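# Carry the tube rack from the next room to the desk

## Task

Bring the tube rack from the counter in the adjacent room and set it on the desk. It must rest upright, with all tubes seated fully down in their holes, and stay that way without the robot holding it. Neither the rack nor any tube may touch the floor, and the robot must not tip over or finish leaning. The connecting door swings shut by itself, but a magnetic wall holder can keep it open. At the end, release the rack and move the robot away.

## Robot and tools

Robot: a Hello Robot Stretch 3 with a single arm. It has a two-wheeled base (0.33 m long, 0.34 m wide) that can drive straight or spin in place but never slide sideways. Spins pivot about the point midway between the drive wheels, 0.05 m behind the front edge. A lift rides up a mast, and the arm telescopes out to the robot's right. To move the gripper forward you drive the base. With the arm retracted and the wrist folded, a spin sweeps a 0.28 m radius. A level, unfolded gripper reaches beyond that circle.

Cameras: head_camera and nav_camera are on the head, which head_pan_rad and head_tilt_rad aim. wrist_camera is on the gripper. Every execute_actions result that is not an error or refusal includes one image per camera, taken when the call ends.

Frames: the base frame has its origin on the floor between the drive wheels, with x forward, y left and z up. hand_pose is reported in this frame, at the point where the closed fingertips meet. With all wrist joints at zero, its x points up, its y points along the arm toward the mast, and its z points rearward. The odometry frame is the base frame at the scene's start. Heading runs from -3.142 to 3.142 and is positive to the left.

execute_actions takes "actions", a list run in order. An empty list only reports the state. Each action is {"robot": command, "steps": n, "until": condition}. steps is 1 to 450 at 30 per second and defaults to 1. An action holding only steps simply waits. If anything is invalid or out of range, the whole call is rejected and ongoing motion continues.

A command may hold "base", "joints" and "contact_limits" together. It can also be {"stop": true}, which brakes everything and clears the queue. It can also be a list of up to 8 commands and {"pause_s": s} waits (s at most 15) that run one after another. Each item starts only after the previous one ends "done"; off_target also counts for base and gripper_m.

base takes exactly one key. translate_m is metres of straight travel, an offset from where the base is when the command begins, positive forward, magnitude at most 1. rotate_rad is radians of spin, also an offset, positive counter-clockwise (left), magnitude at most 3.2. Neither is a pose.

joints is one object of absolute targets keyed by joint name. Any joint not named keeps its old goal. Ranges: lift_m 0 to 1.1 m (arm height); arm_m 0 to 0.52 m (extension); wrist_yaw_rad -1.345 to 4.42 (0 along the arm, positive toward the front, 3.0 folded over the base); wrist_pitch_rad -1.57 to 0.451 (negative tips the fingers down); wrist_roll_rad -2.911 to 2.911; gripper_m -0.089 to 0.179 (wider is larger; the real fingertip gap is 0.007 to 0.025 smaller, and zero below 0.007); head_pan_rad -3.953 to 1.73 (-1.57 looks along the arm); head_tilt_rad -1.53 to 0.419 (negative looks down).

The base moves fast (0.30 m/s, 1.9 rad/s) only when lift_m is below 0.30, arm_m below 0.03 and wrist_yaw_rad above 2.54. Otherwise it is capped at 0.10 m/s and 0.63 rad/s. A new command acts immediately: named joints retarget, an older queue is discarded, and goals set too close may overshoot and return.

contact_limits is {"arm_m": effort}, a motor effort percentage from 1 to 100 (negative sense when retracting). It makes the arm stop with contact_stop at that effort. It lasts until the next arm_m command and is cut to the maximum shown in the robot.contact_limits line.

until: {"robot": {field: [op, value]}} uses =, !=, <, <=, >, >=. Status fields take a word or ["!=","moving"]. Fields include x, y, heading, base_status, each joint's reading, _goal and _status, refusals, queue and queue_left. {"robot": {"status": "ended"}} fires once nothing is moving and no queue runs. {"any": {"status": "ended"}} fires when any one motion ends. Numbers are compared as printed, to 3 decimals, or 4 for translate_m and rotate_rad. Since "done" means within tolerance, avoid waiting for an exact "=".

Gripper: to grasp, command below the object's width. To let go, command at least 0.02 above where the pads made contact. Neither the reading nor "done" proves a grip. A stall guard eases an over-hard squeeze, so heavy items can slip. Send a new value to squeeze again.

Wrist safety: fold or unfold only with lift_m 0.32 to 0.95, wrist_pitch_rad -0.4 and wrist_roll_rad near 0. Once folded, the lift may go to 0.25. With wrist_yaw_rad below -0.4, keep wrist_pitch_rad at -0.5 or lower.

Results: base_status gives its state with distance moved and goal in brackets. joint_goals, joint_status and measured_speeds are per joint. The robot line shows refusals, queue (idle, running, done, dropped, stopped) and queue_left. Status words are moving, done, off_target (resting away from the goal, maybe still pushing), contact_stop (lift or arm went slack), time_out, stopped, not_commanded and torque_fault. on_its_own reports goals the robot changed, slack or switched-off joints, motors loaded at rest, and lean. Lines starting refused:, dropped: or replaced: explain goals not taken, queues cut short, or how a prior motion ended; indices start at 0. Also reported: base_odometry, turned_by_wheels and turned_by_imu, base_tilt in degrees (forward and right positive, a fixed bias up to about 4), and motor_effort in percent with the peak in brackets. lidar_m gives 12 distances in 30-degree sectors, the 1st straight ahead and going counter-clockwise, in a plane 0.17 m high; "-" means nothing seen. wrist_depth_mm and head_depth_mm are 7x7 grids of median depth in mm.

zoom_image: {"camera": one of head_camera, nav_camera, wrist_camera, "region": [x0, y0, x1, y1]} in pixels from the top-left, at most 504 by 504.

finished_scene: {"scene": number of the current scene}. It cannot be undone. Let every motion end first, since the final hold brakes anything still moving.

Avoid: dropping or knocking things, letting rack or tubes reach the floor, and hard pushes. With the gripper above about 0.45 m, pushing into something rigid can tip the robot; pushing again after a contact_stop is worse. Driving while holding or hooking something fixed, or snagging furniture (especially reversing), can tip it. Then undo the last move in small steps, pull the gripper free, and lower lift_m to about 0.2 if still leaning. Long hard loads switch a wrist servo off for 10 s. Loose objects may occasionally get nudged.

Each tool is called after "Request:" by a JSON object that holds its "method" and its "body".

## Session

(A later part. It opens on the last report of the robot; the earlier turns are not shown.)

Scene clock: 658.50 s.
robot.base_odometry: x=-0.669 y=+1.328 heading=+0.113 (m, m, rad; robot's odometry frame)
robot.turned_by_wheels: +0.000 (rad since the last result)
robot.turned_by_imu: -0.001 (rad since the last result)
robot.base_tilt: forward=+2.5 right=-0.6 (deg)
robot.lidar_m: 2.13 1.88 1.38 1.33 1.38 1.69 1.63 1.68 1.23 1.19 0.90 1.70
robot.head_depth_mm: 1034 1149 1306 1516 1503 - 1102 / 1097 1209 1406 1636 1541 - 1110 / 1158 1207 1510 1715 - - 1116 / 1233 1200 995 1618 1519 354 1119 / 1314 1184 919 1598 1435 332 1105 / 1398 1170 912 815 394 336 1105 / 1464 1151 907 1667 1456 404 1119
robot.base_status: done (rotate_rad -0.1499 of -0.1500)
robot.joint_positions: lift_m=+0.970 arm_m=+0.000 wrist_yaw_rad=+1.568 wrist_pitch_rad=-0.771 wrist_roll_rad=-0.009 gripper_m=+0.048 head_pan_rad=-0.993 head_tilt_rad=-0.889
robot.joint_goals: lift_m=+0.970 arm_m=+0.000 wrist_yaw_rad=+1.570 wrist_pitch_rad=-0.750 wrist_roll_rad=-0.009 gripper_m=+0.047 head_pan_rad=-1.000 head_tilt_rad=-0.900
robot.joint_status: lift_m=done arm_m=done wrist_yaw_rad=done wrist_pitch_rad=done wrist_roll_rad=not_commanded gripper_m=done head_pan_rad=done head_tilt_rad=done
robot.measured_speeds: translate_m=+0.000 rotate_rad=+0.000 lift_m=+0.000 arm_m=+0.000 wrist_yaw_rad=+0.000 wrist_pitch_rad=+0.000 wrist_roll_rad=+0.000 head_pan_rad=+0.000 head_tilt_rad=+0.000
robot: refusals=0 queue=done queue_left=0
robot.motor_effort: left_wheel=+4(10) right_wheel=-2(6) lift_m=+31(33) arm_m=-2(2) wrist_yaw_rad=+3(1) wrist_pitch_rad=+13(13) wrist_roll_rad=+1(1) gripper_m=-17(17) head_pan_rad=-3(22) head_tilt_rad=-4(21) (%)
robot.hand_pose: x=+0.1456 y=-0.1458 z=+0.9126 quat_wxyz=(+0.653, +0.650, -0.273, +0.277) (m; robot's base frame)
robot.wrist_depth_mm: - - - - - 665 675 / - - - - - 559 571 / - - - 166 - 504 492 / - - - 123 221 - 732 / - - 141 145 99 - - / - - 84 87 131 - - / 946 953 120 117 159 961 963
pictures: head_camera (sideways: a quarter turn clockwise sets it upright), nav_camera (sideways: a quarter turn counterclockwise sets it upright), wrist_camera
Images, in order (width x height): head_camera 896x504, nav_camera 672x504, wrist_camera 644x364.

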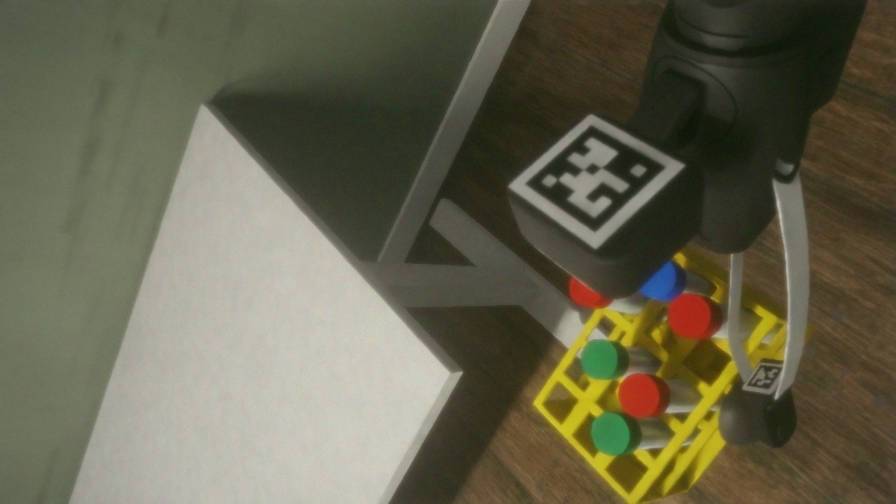

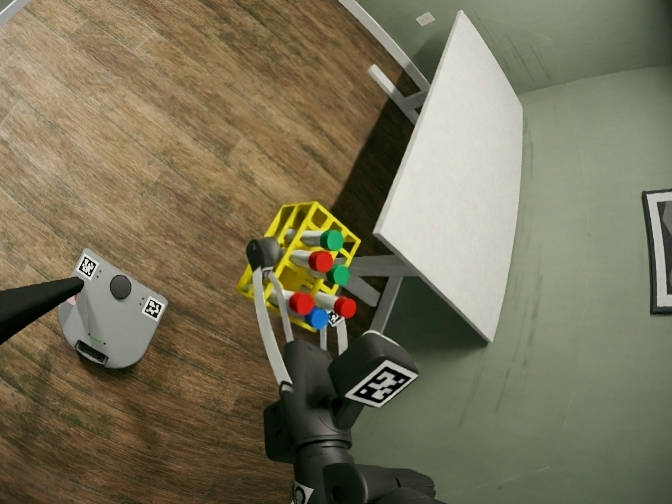

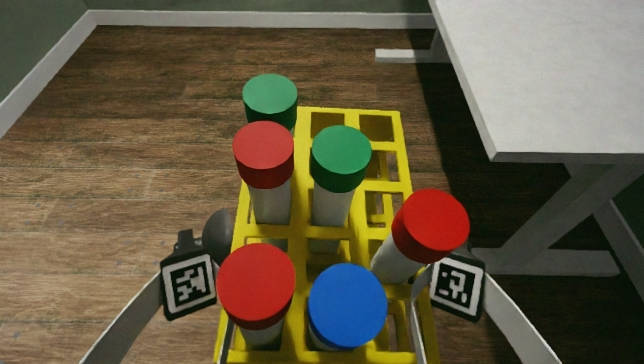

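Request:
{"method": "execute_actions", "body": {"actions": [{"robot":[{"base":{"translate_m":0.85},"joints":{"head_pan_rad":-1.5,"head_tilt_rad":-0.8}},{"joints":{"wrist_yaw_rad":0.9}},{"joints":{"wrist_yaw_rad":0.2}},{"joints":{"arm_m":0.35}}],"steps":450,"until":{"robot":{"status":"ended"}}},{"steps":200,"until":{"robot":{"status":"ended"}}}]}}

Scene clock: 678.27 s.
robot.base_odometry: x=+0.176 y=+1.424 heading=+0.113 (m, m, rad; robot's odometry frame)
robot.turned_by_wheels: +0.000 (rad since the last result)
robot.turned_by_imu: -0.002 (rad since the last result)
robot.base_tilt: forward=+2.5 right=-0.6 (deg)
robot.lidar_m: 1.29 1.34 1.38 1.33 1.38 1.90 2.47 1.68 0.80 1.19 1.24 1.18
robot.head_depth_mm: 976 1172 1093 857 699 1328 1181 / 973 - 1089 846 698 1312 1154 / 997 - 995 846 693 1340 1170 / 1018 1150 695 835 686 1333 1157 / 1026 1167 1052 830 702 1322 1151 / 1035 1171 1046 826 696 1325 1148 / 1041 1180 1036 816 692 1313 1149
robot.base_status: done (translate_m +0.8500 of +0.8500)
robot.joint_positions: lift_m=+0.970 arm_m=+0.350 wrist_yaw_rad=+0.200 wrist_pitch_rad=-0.771 wrist_roll_rad=-0.009 gripper_m=+0.048 head_pan_rad=-1.493 head_tilt_rad=-0.804
robot.joint_goals: lift_m=+0.970 arm_m=+0.350 wrist_yaw_rad=+0.200 wrist_pitch_rad=-0.750 wrist_roll_rad=-0.009 gripper_m=+0.047 head_pan_rad=-1.500 head_tilt_rad=-0.800
robot.joint_status: lift_m=done arm_m=done wrist_yaw_rad=done wrist_pitch_rad=done wrist_roll_rad=not_commanded gripper_m=done head_pan_rad=done head_tilt_rad=done
robot.measured_speeds: translate_m=+0.000 rotate_rad=+0.000 lift_m=+0.000 arm_m=+0.000 wrist_yaw_rad=+0.000 wrist_pitch_rad=+0.000 wrist_roll_rad=+0.000 head_pan_rad=+0.000 head_tilt_rad=+0.000
robot: refusals=0 queue=done queue_left=0
robot.motor_effort: left_wheel=+3(11) right_wheel=-2(4) lift_m=+32(31) arm_m=+3(2) wrist_yaw_rad=+0(3) wrist_pitch_rad=+13(13) wrist_roll_rad=+1(1) gripper_m=-17(18) head_pan_rad=-3(28) head_tilt_rad=+1(8) (%)
robot.hand_pose: x=+0.0116 y=-0.6583 z=+0.9126 quat_wxyz=(+0.682, +0.331, -0.622, -0.198) (m; robot's base frame)
robot.wrist_depth_mm: 667 661 647 625 573 554 521 / 561 563 569 567 572 560 562 / 485 487 471 166 473 494 489 / 424 428 413 123 222 431 434 / 379 379 140 145 99 385 389 / 347 346 84 87 130 353 347 / 316 319 120 117 160 318 317
pictures: head_camera (sideways: a quarter turn clockwise sets it upright), nav_camera (sideways: a quarter turn counterclockwise sets it upright), wrist_camera
Images, in order (width x height): head_camera 896x504, nav_camera 672x504, wrist_camera 644x364.

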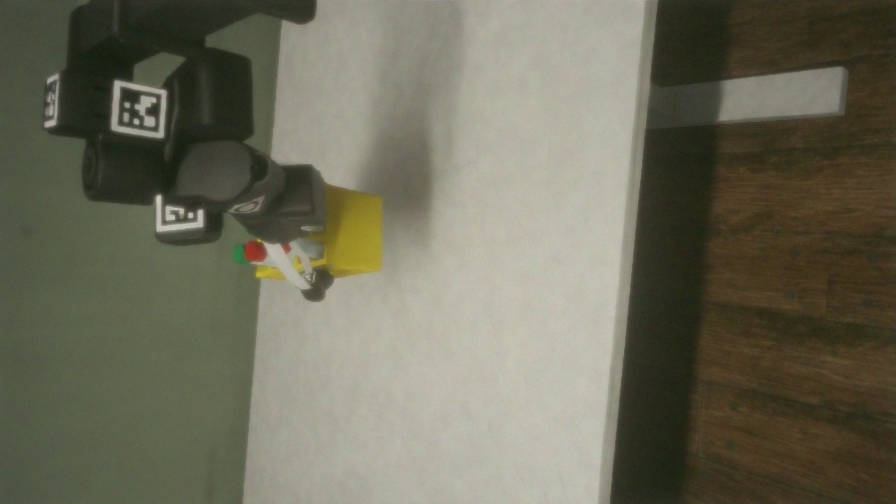

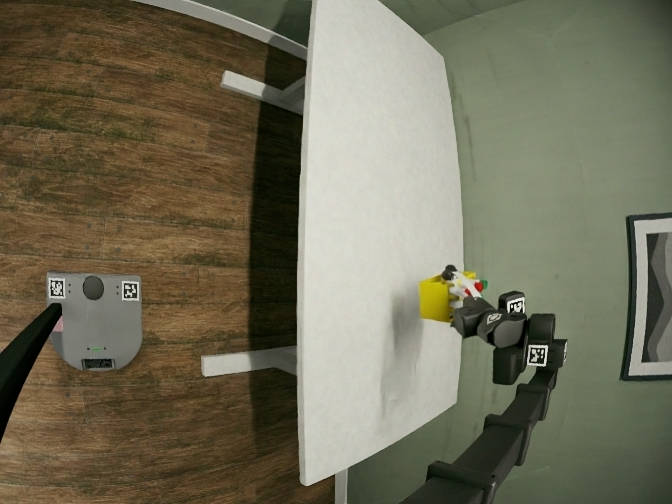

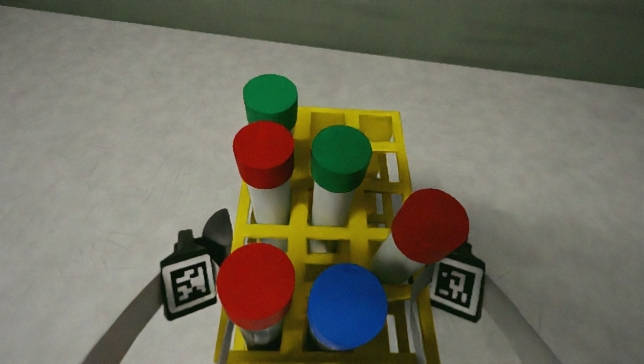

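Request:
{"method": "execute_actions", "body": {"actions": [{"robot":[{"joints":{"lift_m":0.83}},{"pause_s":0.3}],"steps":450,"until":{"robot":{"status":"ended"}}}]}}

Scene clock: 684.97 s.
robot.base_odometry: x=+0.176 y=+1.424 heading=+0.113 (m, m, rad; robot's odometry frame)
robot.turned_by_wheels: +0.000 (rad since the last result)
robot.turned_by_imu: -0.001 (rad since the last result)
robot.base_tilt: forward=+2.4 right=-0.5 (deg)
robot.lidar_m: 1.28 1.34 1.38 1.33 1.38 1.90 2.48 1.68 0.80 1.20 1.24 1.18
robot.head_depth_mm: 995 1130 1144 - - - 1171 / 1003 1130 - 821 696 1316 1153 / 1014 1145 - 809 692 1344 1165 / 1024 1150 1108 778 687 1337 1159 / 1022 1156 1051 831 702 1330 1151 / 1030 1179 1047 822 696 1321 1146 / 1039 1190 1032 816 693 1313 1143
robot.base_status: done (translate_m +0.8500 of +0.8500)
robot.joint_positions: lift_m=+0.830 arm_m=+0.350 wrist_yaw_rad=+0.202 wrist_pitch_rad=-0.759 wrist_roll_rad=-0.009 gripper_m=+0.048 head_pan_rad=-1.493 head_tilt_rad=-0.804
robot.joint_goals: lift_m=+0.830 arm_m=+0.350 wrist_yaw_rad=+0.200 wrist_pitch_rad=-0.750 wrist_roll_rad=-0.009 gripper_m=+0.047 head_pan_rad=-1.500 head_tilt_rad=-0.800
robot.joint_status: lift_m=done arm_m=done wrist_yaw_rad=done wrist_pitch_rad=done wrist_roll_rad=not_commanded gripper_m=done head_pan_rad=done head_tilt_rad=done
robot.measured_speeds: translate_m=+0.000 rotate_rad=+0.000 lift_m=+0.000 arm_m=+0.000 wrist_yaw_rad=+0.000 wrist_pitch_rad=+0.000 wrist_roll_rad=+0.000 head_pan_rad=+0.000 head_tilt_rad=+0.000
robot: refusals=0 queue=done queue_left=0
robot.motor_effort: left_wheel=+5(5) right_wheel=-4(4) lift_m=+19(31) arm_m=+3(3) wrist_yaw_rad=-1(1) wrist_pitch_rad=+6(14) wrist_roll_rad=+1(1) gripper_m=-17(18) head_pan_rad=-3(3) head_tilt_rad=+1(2) (%)
robot.hand_pose: x=+0.0123 y=-0.6606 z=+0.7751 quat_wxyz=(+0.683, +0.328, -0.624, -0.194) (m; robot's base frame)
robot.wrist_depth_mm: 412 418 413 418 421 419 417 / 344 348 347 350 349 348 351 / 296 302 292 171 292 303 302 / 261 261 250 123 240 263 264 / 233 235 142 146 100 235 236 / 211 212 84 86 130 213 212 / 191 192 121 116 157 193 194
pictures: head_camera (sideways: a quarter turn clockwise sets it upright), nav_camera (sideways: a quarter turn counterclockwise sets it upright), wrist_camera
Images, in order (width x height): head_camera 896x504, nav_camera 672x504, wrist_camera 644x364.

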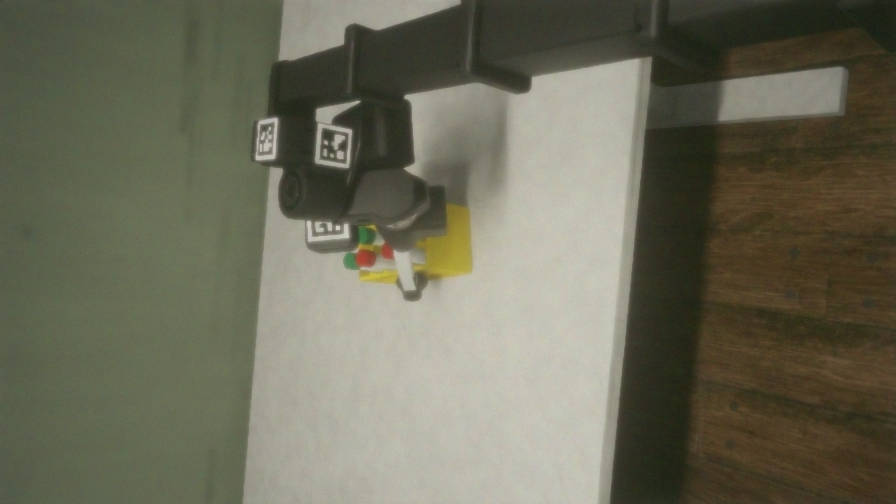

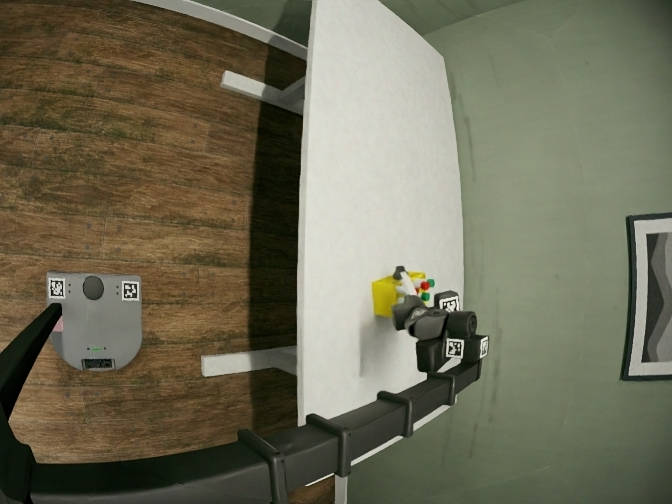

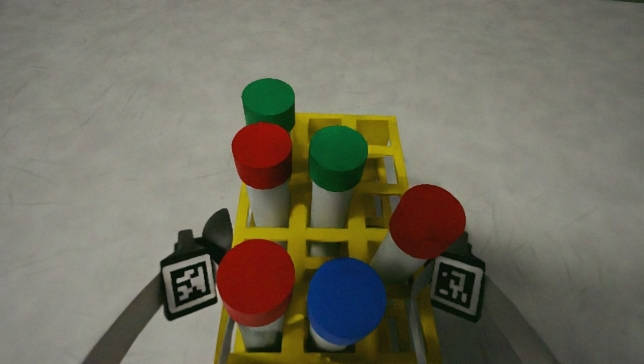

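Touched down. Release, lift away and look.

Request:
{"method": "execute_actions", "body": {"actions": [{"robot":[{"joints":{"gripper_m":0.14}},{"pause_s":0.4},{"joints":{"lift_m":0.95}},{"joints":{"arm_m":0.22}}],"steps":450,"until":{"robot":{"status":"ended"}}}]}}

Scene clock: 692.27 s.
robot.base_odometry: x=+0.176 y=+1.424 heading=+0.113 (m, m, rad; robot's odometry frame)
robot.turned_by_wheels: +0.000 (rad since the last result)
robot.turned_by_imu: -0.002 (rad since the last result)
robot.base_tilt: forward=+2.5 right=-0.6 (deg)
robot.lidar_m: 1.29 1.34 1.37 1.33 1.38 1.89 2.47 1.69 0.80 1.19 1.24 1.18
robot.head_depth_mm: 993 1071 - 855 702 1328 1177 / 1004 1077 - 846 698 1313 1151 / 1010 1102 - 795 692 1342 1170 / 1018 1158 1031 780 689 1336 1160 / 1026 1166 1057 807 700 1329 1150 / 1038 1179 1046 823 695 1323 1147 / 1041 1184 1037 818 693 1313 1146
robot.base_status: done (translate_m +0.8500 of +0.8500)
robot.joint_positions: lift_m=+0.950 arm_m=+0.220 wrist_yaw_rad=+0.201 wrist_pitch_rad=-0.763 wrist_roll_rad=-0.009 gripper_m=+0.140 head_pan_rad=-1.493 head_tilt_rad=-0.804
robot.joint_goals: lift_m=+0.950 arm_m=+0.220 wrist_yaw_rad=+0.200 wrist_pitch_rad=-0.750 wrist_roll_rad=-0.009 gripper_m=+0.140 head_pan_rad=-1.500 head_tilt_rad=-0.800
robot.joint_status: lift_m=done arm_m=done wrist_yaw_rad=done wrist_pitch_rad=done wrist_roll_rad=not_commanded gripper_m=done head_pan_rad=done head_tilt_rad=done
robot.measured_speeds: translate_m=+0.000 rotate_rad=+0.000 lift_m=+0.000 arm_m=+0.000 wrist_yaw_rad=+0.000 wrist_pitch_rad=+0.000 wrist_roll_rad=+0.000 head_pan_rad=+0.000 head_tilt_rad=+0.000
robot: refusals=0 queue=done queue_left=0
robot.motor_effort: left_wheel=+4(5) right_wheel=-3(4) lift_m=+31(31) arm_m=-2(2) wrist_yaw_rad=-1(2) wrist_pitch_rad=+8(10) wrist_roll_rad=+1(1) gripper_m=+1(82) head_pan_rad=-3(3) head_tilt_rad=+1(1) (%)
robot.hand_pose: x=+0.0121 y=-0.5305 z=+0.8941 quat_wxyz=(+0.682, +0.329, -0.623, -0.195) (m; robot's base frame)
robot.wrist_depth_mm: 630 649 649 648 646 634 614 / 541 537 545 535 547 539 548 / 468 464 470 457 466 470 467 / 405 410 413 319 401 412 416 / 363 372 365 318 359 379 365 / 329 - 328 329 331 - 329 / 302 300 301 300 300 302 307
pictures: head_camera (sideways: a quarter turn clockwise sets it upright), nav_camera (sideways: a quarter turn counterclockwise sets it upright), wrist_camera
Images, in order (width x height): head_camera 896x504, nav_camera 672x504, wrist_camera 644x364.

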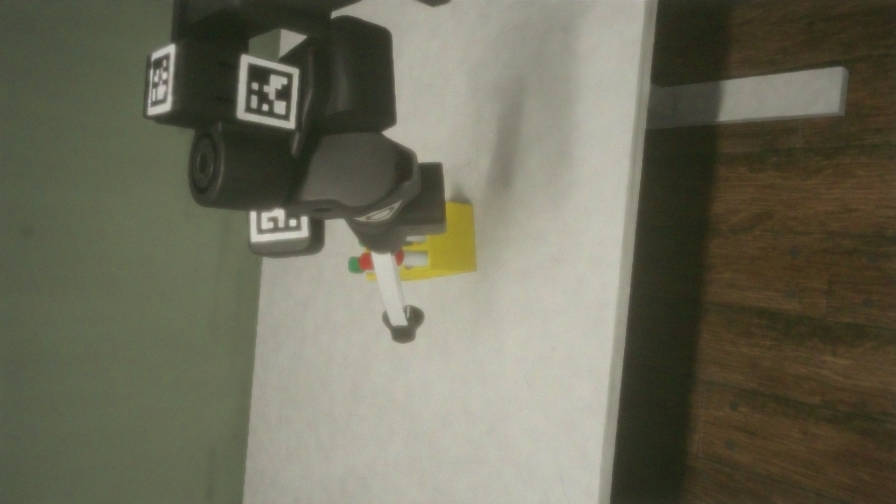

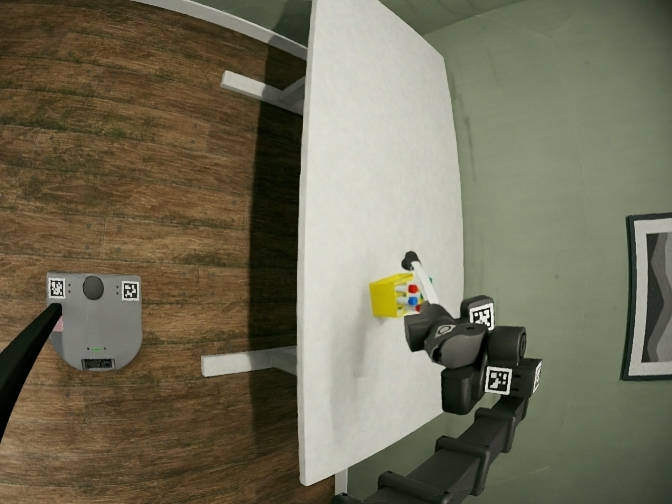

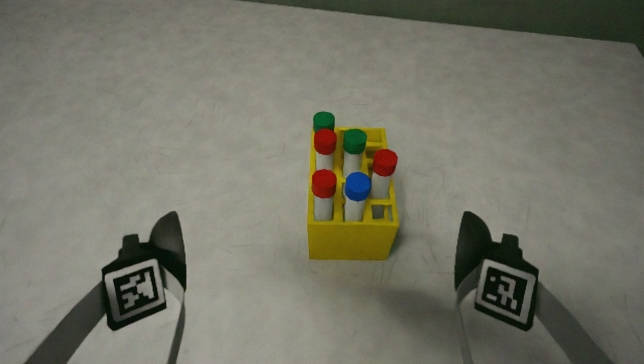

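Request:
{"method": "execute_actions", "body": {"actions": []}}

Scene clock: 700.53 s.
robot.base_odometry: x=+0.176 y=+1.424 heading=+0.113 (m, m, rad; robot's odometry frame)
robot.turned_by_wheels: +0.000 (rad since the last result)
robot.turned_by_imu: -0.002 (rad since the last result)
robot.base_tilt: forward=+2.5 right=-0.5 (deg)
robot.lidar_m: 1.28 1.34 1.38 1.32 1.38 1.90 2.47 1.69 0.80 1.19 1.24 1.18
robot.head_depth_mm: 994 1068 - 856 701 1328 1175 / 1006 1080 - 848 696 1316 1155 / 1006 1106 - 795 694 1349 1164 / 1017 1156 1030 778 688 1336 1160 / 1029 1167 1058 806 700 1335 1159 / 1036 1181 1046 823 697 1322 1146 / 1046 1185 1035 820 694 1314 1145
robot.base_status: done (translate_m +0.8500 of +0.8500)
robot.joint_positions: lift_m=+0.950 arm_m=+0.220 wrist_yaw_rad=+0.201 wrist_pitch_rad=-0.763 wrist_roll_rad=-0.009 gripper_m=+0.140 head_pan_rad=-1.493 head_tilt_rad=-0.804
robot.joint_goals: lift_m=+0.950 arm_m=+0.220 wrist_yaw_rad=+0.200 wrist_pitch_rad=-0.750 wrist_roll_rad=-0.009 gripper_m=+0.140 head_pan_rad=-1.500 head_tilt_rad=-0.800
robot.joint_status: lift_m=done arm_m=done wrist_yaw_rad=done wrist_pitch_rad=done wrist_roll_rad=not_commanded gripper_m=done head_pan_rad=done head_tilt_rad=done
robot.measured_speeds: translate_m=+0.000 rotate_rad=+0.000 lift_m=+0.000 arm_m=+0.000 wrist_yaw_rad=+0.000 wrist_pitch_rad=+0.000 wrist_roll_rad=+0.000 head_pan_rad=+0.000 head_tilt_rad=+0.000
robot: refusals=0 queue=done queue_left=0
robot.motor_effort: left_wheel=+4(4) right_wheel=-3(2) lift_m=+31(30) arm_m=-2(2) wrist_yaw_rad=+0(1) wrist_pitch_rad=+8(8) wrist_roll_rad=+1(1) gripper_m=+0(0) head_pan_rad=-3(3) head_tilt_rad=+1(2) (%)
robot.hand_pose: x=+0.0121 y=-0.5305 z=+0.8941 quat_wxyz=(+0.682, +0.329, -0.623, -0.195) (m; robot's base frame)
robot.wrist_depth_mm: 651 658 642 643 652 631 620 / 535 548 538 553 551 552 539 / 464 470 464 457 473 474 465 / 407 410 410 317 400 414 409 / 368 373 367 317 360 374 370 / 328 - 329 330 329 - 332 / 299 300 301 300 301 299 302
pictures: head_camera (sideways: a quarter turn clockwise sets it upright), nav_camera (sideways: a quarter turn counterclockwise sets it upright), wrist_camera
Images, in order (width x height): head_camera 896x504, nav_camera 672x504, wrist_camera 644x364.

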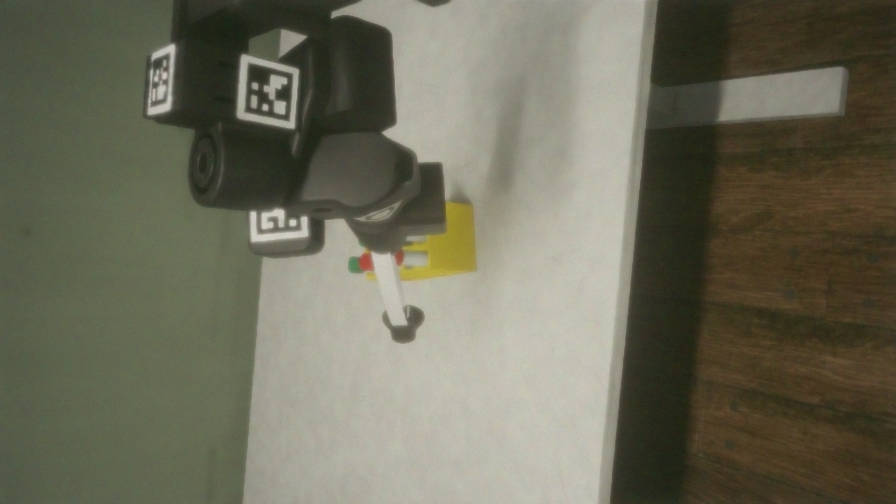

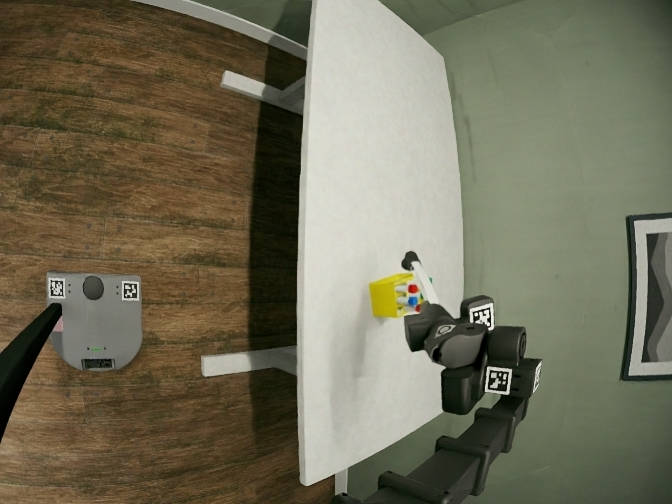

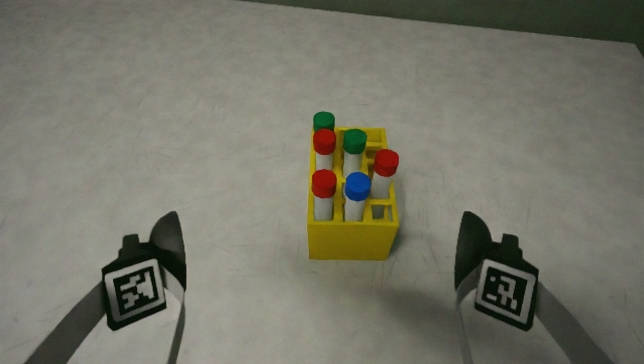

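Request:
{"method": "execute_actions", "body": {"actions": [{"robot":[{"joints":{"lift_m":1.02},"base":{"translate_m":-0.45}},{"joints":{"wrist_yaw_rad":1.57,"wrist_pitch_rad":-0.15,"arm_m":0.5}},{"joints":{"lift_m":0.82,"head_pan_rad":-1.1,"head_tilt_rad":-0.6}}],"steps":450,"until":{"robot":{"status":"ended"}}}]}}

Scene clock: 716.50 s.
robot.base_odometry: x=-0.271 y=+1.373 heading=+0.113 (m, m, rad; robot's odometry frame)
robot.turned_by_wheels: +0.000 (rad since the last result)
robot.turned_by_imu: -0.005 (rad since the last result)
robot.base_tilt: forward=+2.4 right=-0.5 (deg)
robot.lidar_m: 1.73 1.80 1.38 1.33 1.38 2.10 2.03 1.68 1.24 0.75 1.23 1.55
robot.head_depth_mm: 967 1046 1140 1201 886 1460 1286 / 1012 1097 1200 1192 850 679 1200 / 1056 1148 1262 1117 841 674 1205 / 1104 1202 1327 1105 837 671 1271 / 1158 1278 1395 1054 828 707 1258 / 1216 1342 1447 1035 820 1387 1250 / 1283 1432 1499 1072 816 1447 1252
robot.base_status: done (translate_m -0.4500 of -0.4500)
robot.joint_positions: lift_m=+0.820 arm_m=+0.500 wrist_yaw_rad=+1.569 wrist_pitch_rad=-0.173 wrist_roll_rad=-0.009 gripper_m=+0.140 head_pan_rad=-1.107 head_tilt_rad=-0.606
robot.joint_goals: lift_m=+0.820 arm_m=+0.500 wrist_yaw_rad=+1.570 wrist_pitch_rad=-0.150 wrist_roll_rad=-0.009 gripper_m=+0.140 head_pan_rad=-1.100 head_tilt_rad=-0.600
robot.joint_status: lift_m=done arm_m=done wrist_yaw_rad=done wrist_pitch_rad=done wrist_roll_rad=not_commanded gripper_m=done head_pan_rad=done head_tilt_rad=done
robot.measured_speeds: translate_m=+0.000 rotate_rad=+0.000 lift_m=+0.000 arm_m=+0.000 wrist_yaw_rad=+0.000 wrist_pitch_rad=+0.000 wrist_roll_rad=+0.000 head_pan_rad=+0.000 head_tilt_rad=+0.000
robot: refusals=0 queue=done queue_left=0
robot.motor_effort: left_wheel=+4(5) right_wheel=-2(6) lift_m=+22(31) arm_m=+3(5) wrist_yaw_rad=+1(2) wrist_pitch_rad=+14(14) wrist_roll_rad=+1(1) gripper_m=+0(1) head_pan_rad=+2(24) head_tilt_rad=+2(15) (%)
robot.hand_pose: x=+0.2269 y=-0.6453 z=+0.8911 quat_wxyz=(+0.544, +0.539, -0.453, +0.457) (m; robot's base frame)
robot.wrist_depth_mm: - - - - - 984 652 / - - - - - 982 650 / - - - - - 975 642 / - - 987 797 803 797 640 / - - 540 411 510 575 543 / - - 409 401 410 - 410 / - 332 330 331 332 333 331
pictures: head_camera (sideways: a quarter turn clockwise sets it upright), nav_camera (sideways: a quarter turn counterclockwise sets it upright), wrist_camera
Images, in order (width x height): head_camera 896x504, nav_camera 672x504, wrist_camera 644x364.

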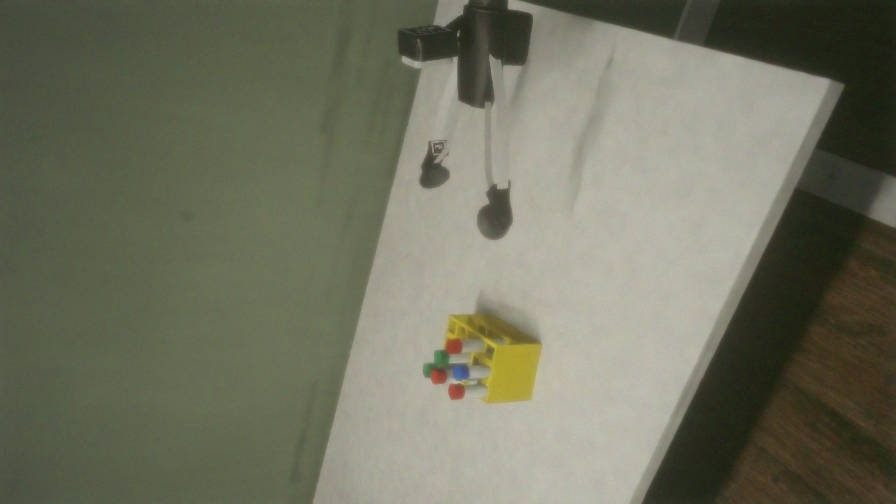

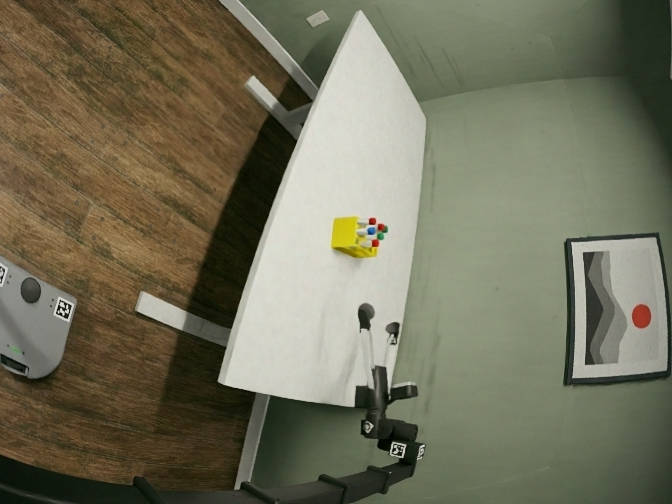

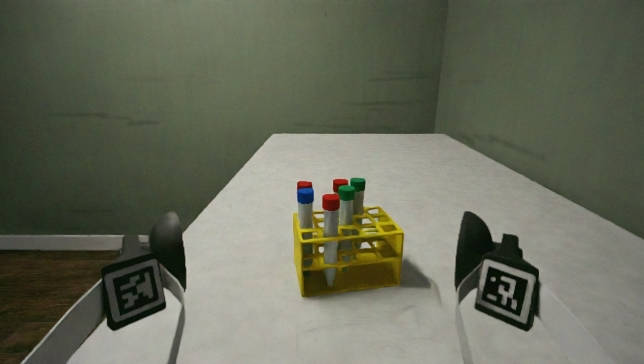

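Request:
{"method": "zoom_image", "body": {"camera": "wrist_camera", "region": [270,165,430,305]}}

Region (270, 165, 430, 305) of wrist_camera's 644x364 image, scaled by 3.150; it fills the top 441 rows of this view, and the rest is white.

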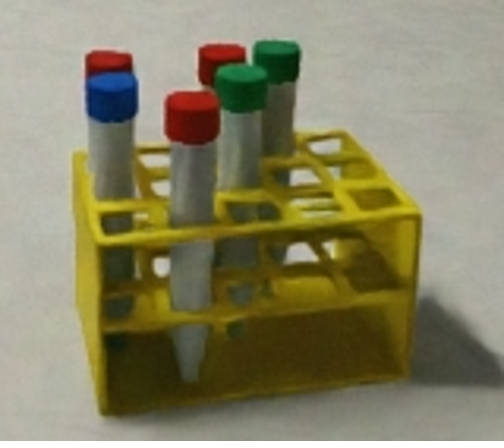

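Request:
{"method": "execute_actions", "body": {"actions": [{"robot":{"joints":{"lift_m":0.74,"wrist_pitch_rad":0.0},"base":{"translate_m":0.06}},"steps":150,"until":{"robot":{"status":"ended"}}}]}}

Request:
{"method": "zoom_image", "body": {"camera": "wrist_camera", "region": [250,150,450,330]}}

Scene clock: 721.93 s.
robot.base_odometry: x=-0.212 y=+1.380 heading=+0.113 (m, m, rad; robot's odometry frame)
robot.turned_by_wheels: +0.000 (rad since the last result)
robot.turned_by_imu: -0.001 (rad since the last result)
robot.base_tilt: forward=+2.5 right=-0.5 (deg)
robot.lidar_m: 1.67 1.74 1.38 1.33 1.38 2.17 2.08 1.68 1.24 0.74 1.24 1.50
robot.head_depth_mm: 970 1047 1148 1175 812 684 596 / 1011 1097 1191 1157 821 680 610 / 1052 1146 1253 1138 839 673 1205 / 1106 1203 1336 1110 834 671 1266 / 1159 1282 1388 1096 827 707 1270 / 1227 1338 1457 1087 824 1388 1257 / 1280 1422 1503 1080 815 1455 1248
robot.base_status: done (translate_m +0.0600 of +0.0600)
robot.joint_positions: lift_m=+0.740 arm_m=+0.500 wrist_yaw_rad=+1.569 wrist_pitch_rad=-0.024 wrist_roll_rad=-0.009 gripper_m=+0.140 head_pan_rad=-1.107 head_tilt_rad=-0.606
robot.joint_goals: lift_m=+0.740 arm_m=+0.500 wrist_yaw_rad=+1.570 wrist_pitch_rad=+0.000 wrist_roll_rad=-0.009 gripper_m=+0.140 head_pan_rad=-1.100 head_tilt_rad=-0.600
robot.joint_status: lift_m=done arm_m=done wrist_yaw_rad=done wrist_pitch_rad=done wrist_roll_rad=not_commanded gripper_m=done head_pan_rad=done head_tilt_rad=done
robot.measured_speeds: translate_m=+0.000 rotate_rad=+0.000 lift_m=+0.000 arm_m=+0.000 wrist_yaw_rad=+0.000 wrist_pitch_rad=+0.000 wrist_roll_rad=+0.000 head_pan_rad=+0.000 head_tilt_rad=+0.000
robot: refusals=0 queue=done queue_left=0
robot.motor_effort: left_wheel=+3(8) right_wheel=-2(4) lift_m=+22(21) arm_m=+2(2) wrist_yaw_rad=+1(1) wrist_pitch_rad=+15(15) wrist_roll_rad=+1(1) gripper_m=+0(1) head_pan_rad=+3(3) head_tilt_rad=+2(2) (%)
robot.hand_pose: x=+0.2342 y=-0.6453 z=+0.8486 quat_wxyz=(+0.509, +0.503, -0.492, +0.496) (m; robot's base frame)
robot.wrist_depth_mm: - - - - - 971 654 / - - - - - 950 645 / - - - - - 975 639 / - - - - - 909 644 / - - 579 320 525 633 570 / - - 389 330 356 - 391 / - 294 295 296 298 294 299
pictures: head_camera (sideways: a quarter turn clockwise sets it upright), nav_camera (sideways: a quarter turn counterclockwise sets it upright), wrist_camera
Images, in order (width x height): head_camera 896x504, nav_camera 672x504, wrist_camera 644x364.

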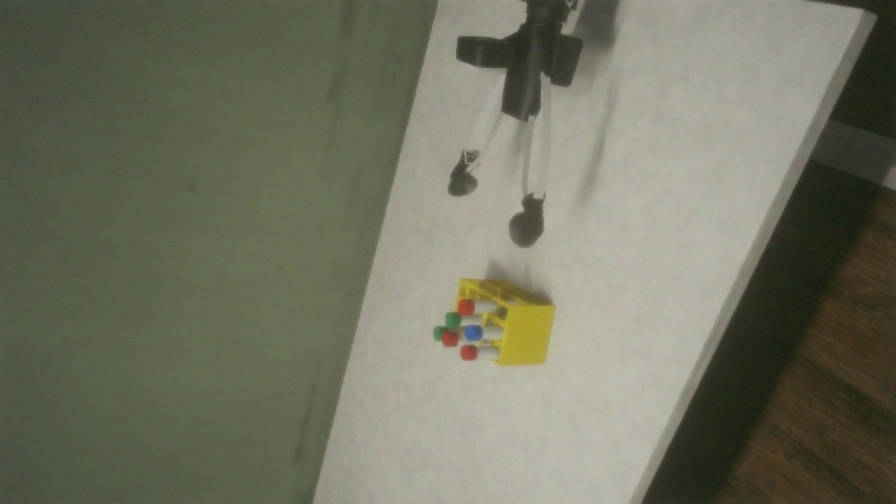

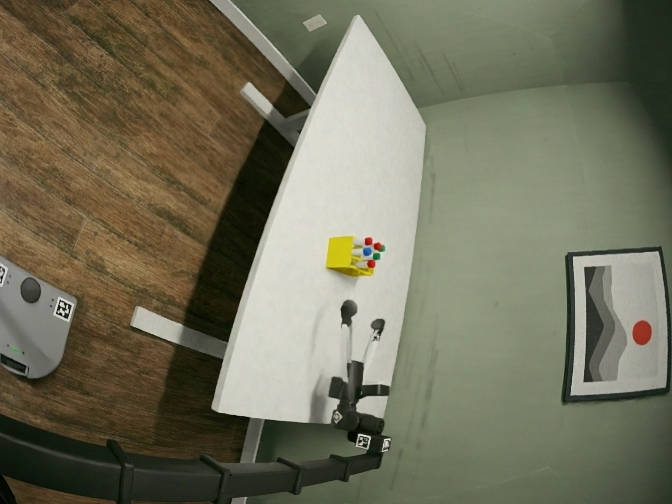

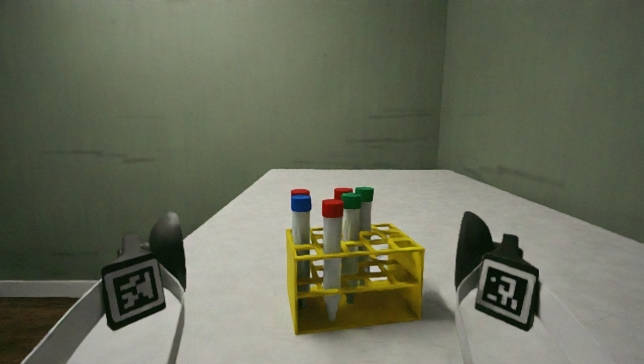

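Region (250, 150, 450, 330) of wrist_camera's 644x364 image, scaled by 2.520; it fills the top 454 rows of this view, and the rest is white.

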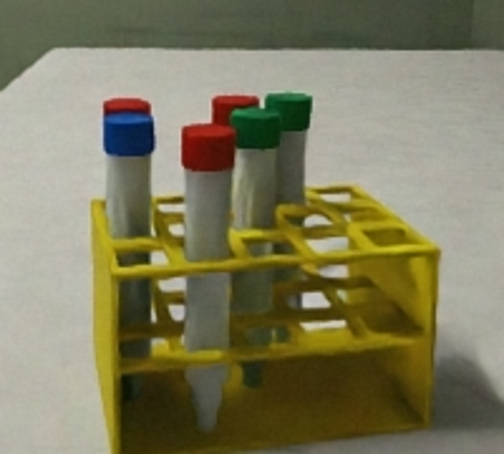

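Request:
{"method": "execute_actions", "body": {"actions": [{"robot":[{"joints":{"lift_m":0.9}},{"joints":{"arm_m":0.0,"wrist_pitch_rad":-0.4}}],"steps":300,"until":{"robot":{"status":"ended"}}}]}}

Request:
{"method": "finished_scene", "body": {"scene": 1}}

Scene clock: 732.27 s.
robot.base_odometry: x=-0.212 y=+1.380 heading=+0.113 (m, m, rad; robot's odometry frame)
robot.turned_by_wheels: +0.000 (rad since the last result)
robot.turned_by_imu: -0.003 (rad since the last result)
robot.base_tilt: forward=+2.5 right=-0.5 (deg)
robot.lidar_m: 1.67 1.75 1.38 1.33 1.39 2.16 2.09 1.69 1.23 0.74 1.24 1.50
robot.head_depth_mm: 970 1049 1144 1146 856 684 598 / 1008 1094 1195 1132 851 680 611 / 1056 1143 1260 1120 842 677 1209 / 1104 1210 1335 1106 836 673 1336 / 1154 1267 1392 1096 831 707 1324 / 1219 1343 1456 1091 822 1058 1227 / 1282 1417 1505 1078 817 1456 1248
robot.base_status: done (translate_m +0.0600 of +0.0600)
robot.joint_positions: lift_m=+0.900 arm_m=+0.000 wrist_yaw_rad=+1.570 wrist_pitch_rad=-0.415 wrist_roll_rad=-0.009 gripper_m=+0.140 head_pan_rad=-1.107 head_tilt_rad=-0.606
robot.joint_goals: lift_m=+0.900 arm_m=+0.000 wrist_yaw_rad=+1.570 wrist_pitch_rad=-0.400 wrist_roll_rad=-0.009 gripper_m=+0.140 head_pan_rad=-1.100 head_tilt_rad=-0.600
robot.joint_status: lift_m=done arm_m=done wrist_yaw_rad=done wrist_pitch_rad=done wrist_roll_rad=not_commanded gripper_m=done head_pan_rad=done head_tilt_rad=done
robot.measured_speeds: translate_m=+0.000 rotate_rad=+0.000 lift_m=+0.000 arm_m=+0.000 wrist_yaw_rad=+0.000 wrist_pitch_rad=+0.000 wrist_roll_rad=+0.000 head_pan_rad=+0.000 head_tilt_rad=+0.000
robot: refusals=0 queue=done queue_left=0
robot.motor_effort: left_wheel=+3(3) right_wheel=-2(2) lift_m=+31(32) arm_m=-2(2) wrist_yaw_rad=+0(0) wrist_pitch_rad=+10(17) wrist_roll_rad=+1(1) gripper_m=+0(1) head_pan_rad=+3(3) head_tilt_rad=+2(2) (%)
robot.hand_pose: x=+0.2033 y=-0.1456 z=+0.9130 quat_wxyz=(+0.595, +0.590, -0.383, +0.388) (m; robot's base frame)
robot.wrist_depth_mm: - - - - - - - / - - - - - - - / - - - - - 772 762 / - - - - - 581 576 / - - - - - 484 462 / - - - - - - 390 / - - - - - - 341
pictures: head_camera (sideways: a quarter turn clockwise sets it upright), nav_camera (sideways: a quarter turn counterclockwise sets it upright), wrist_camera
Images, in order (width x height): head_camera 896x504, nav_camera 672x504, wrist_camera 644x364.

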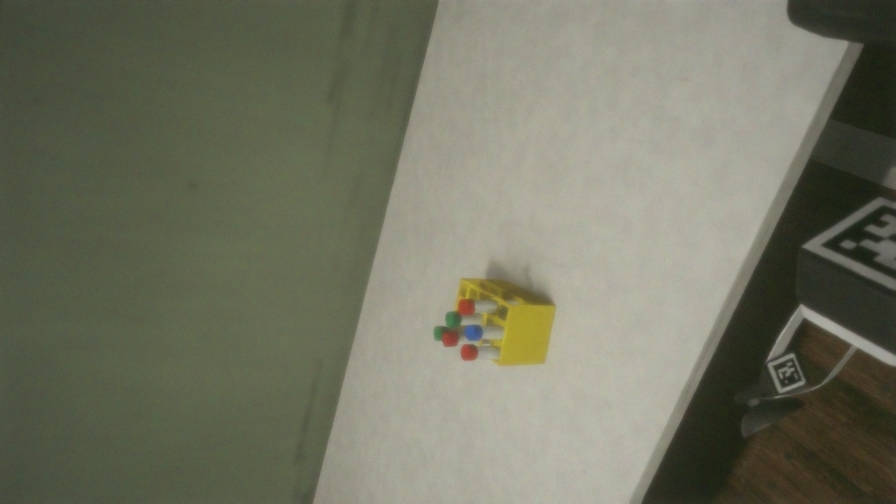

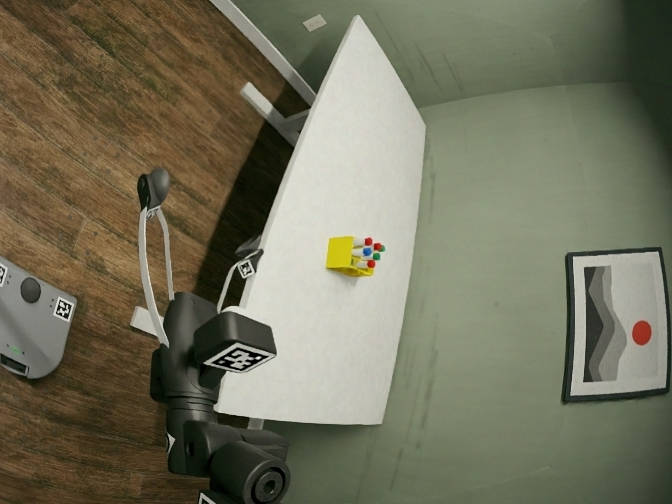

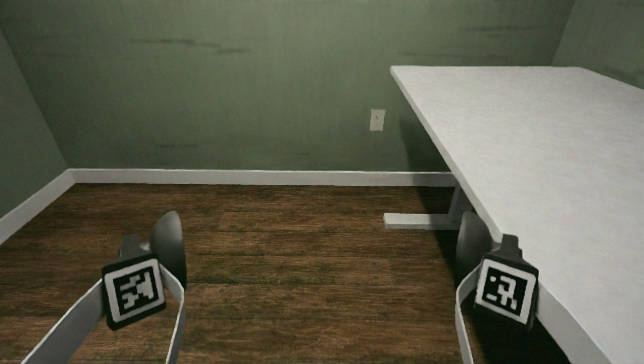

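The scene is finished: the task was done.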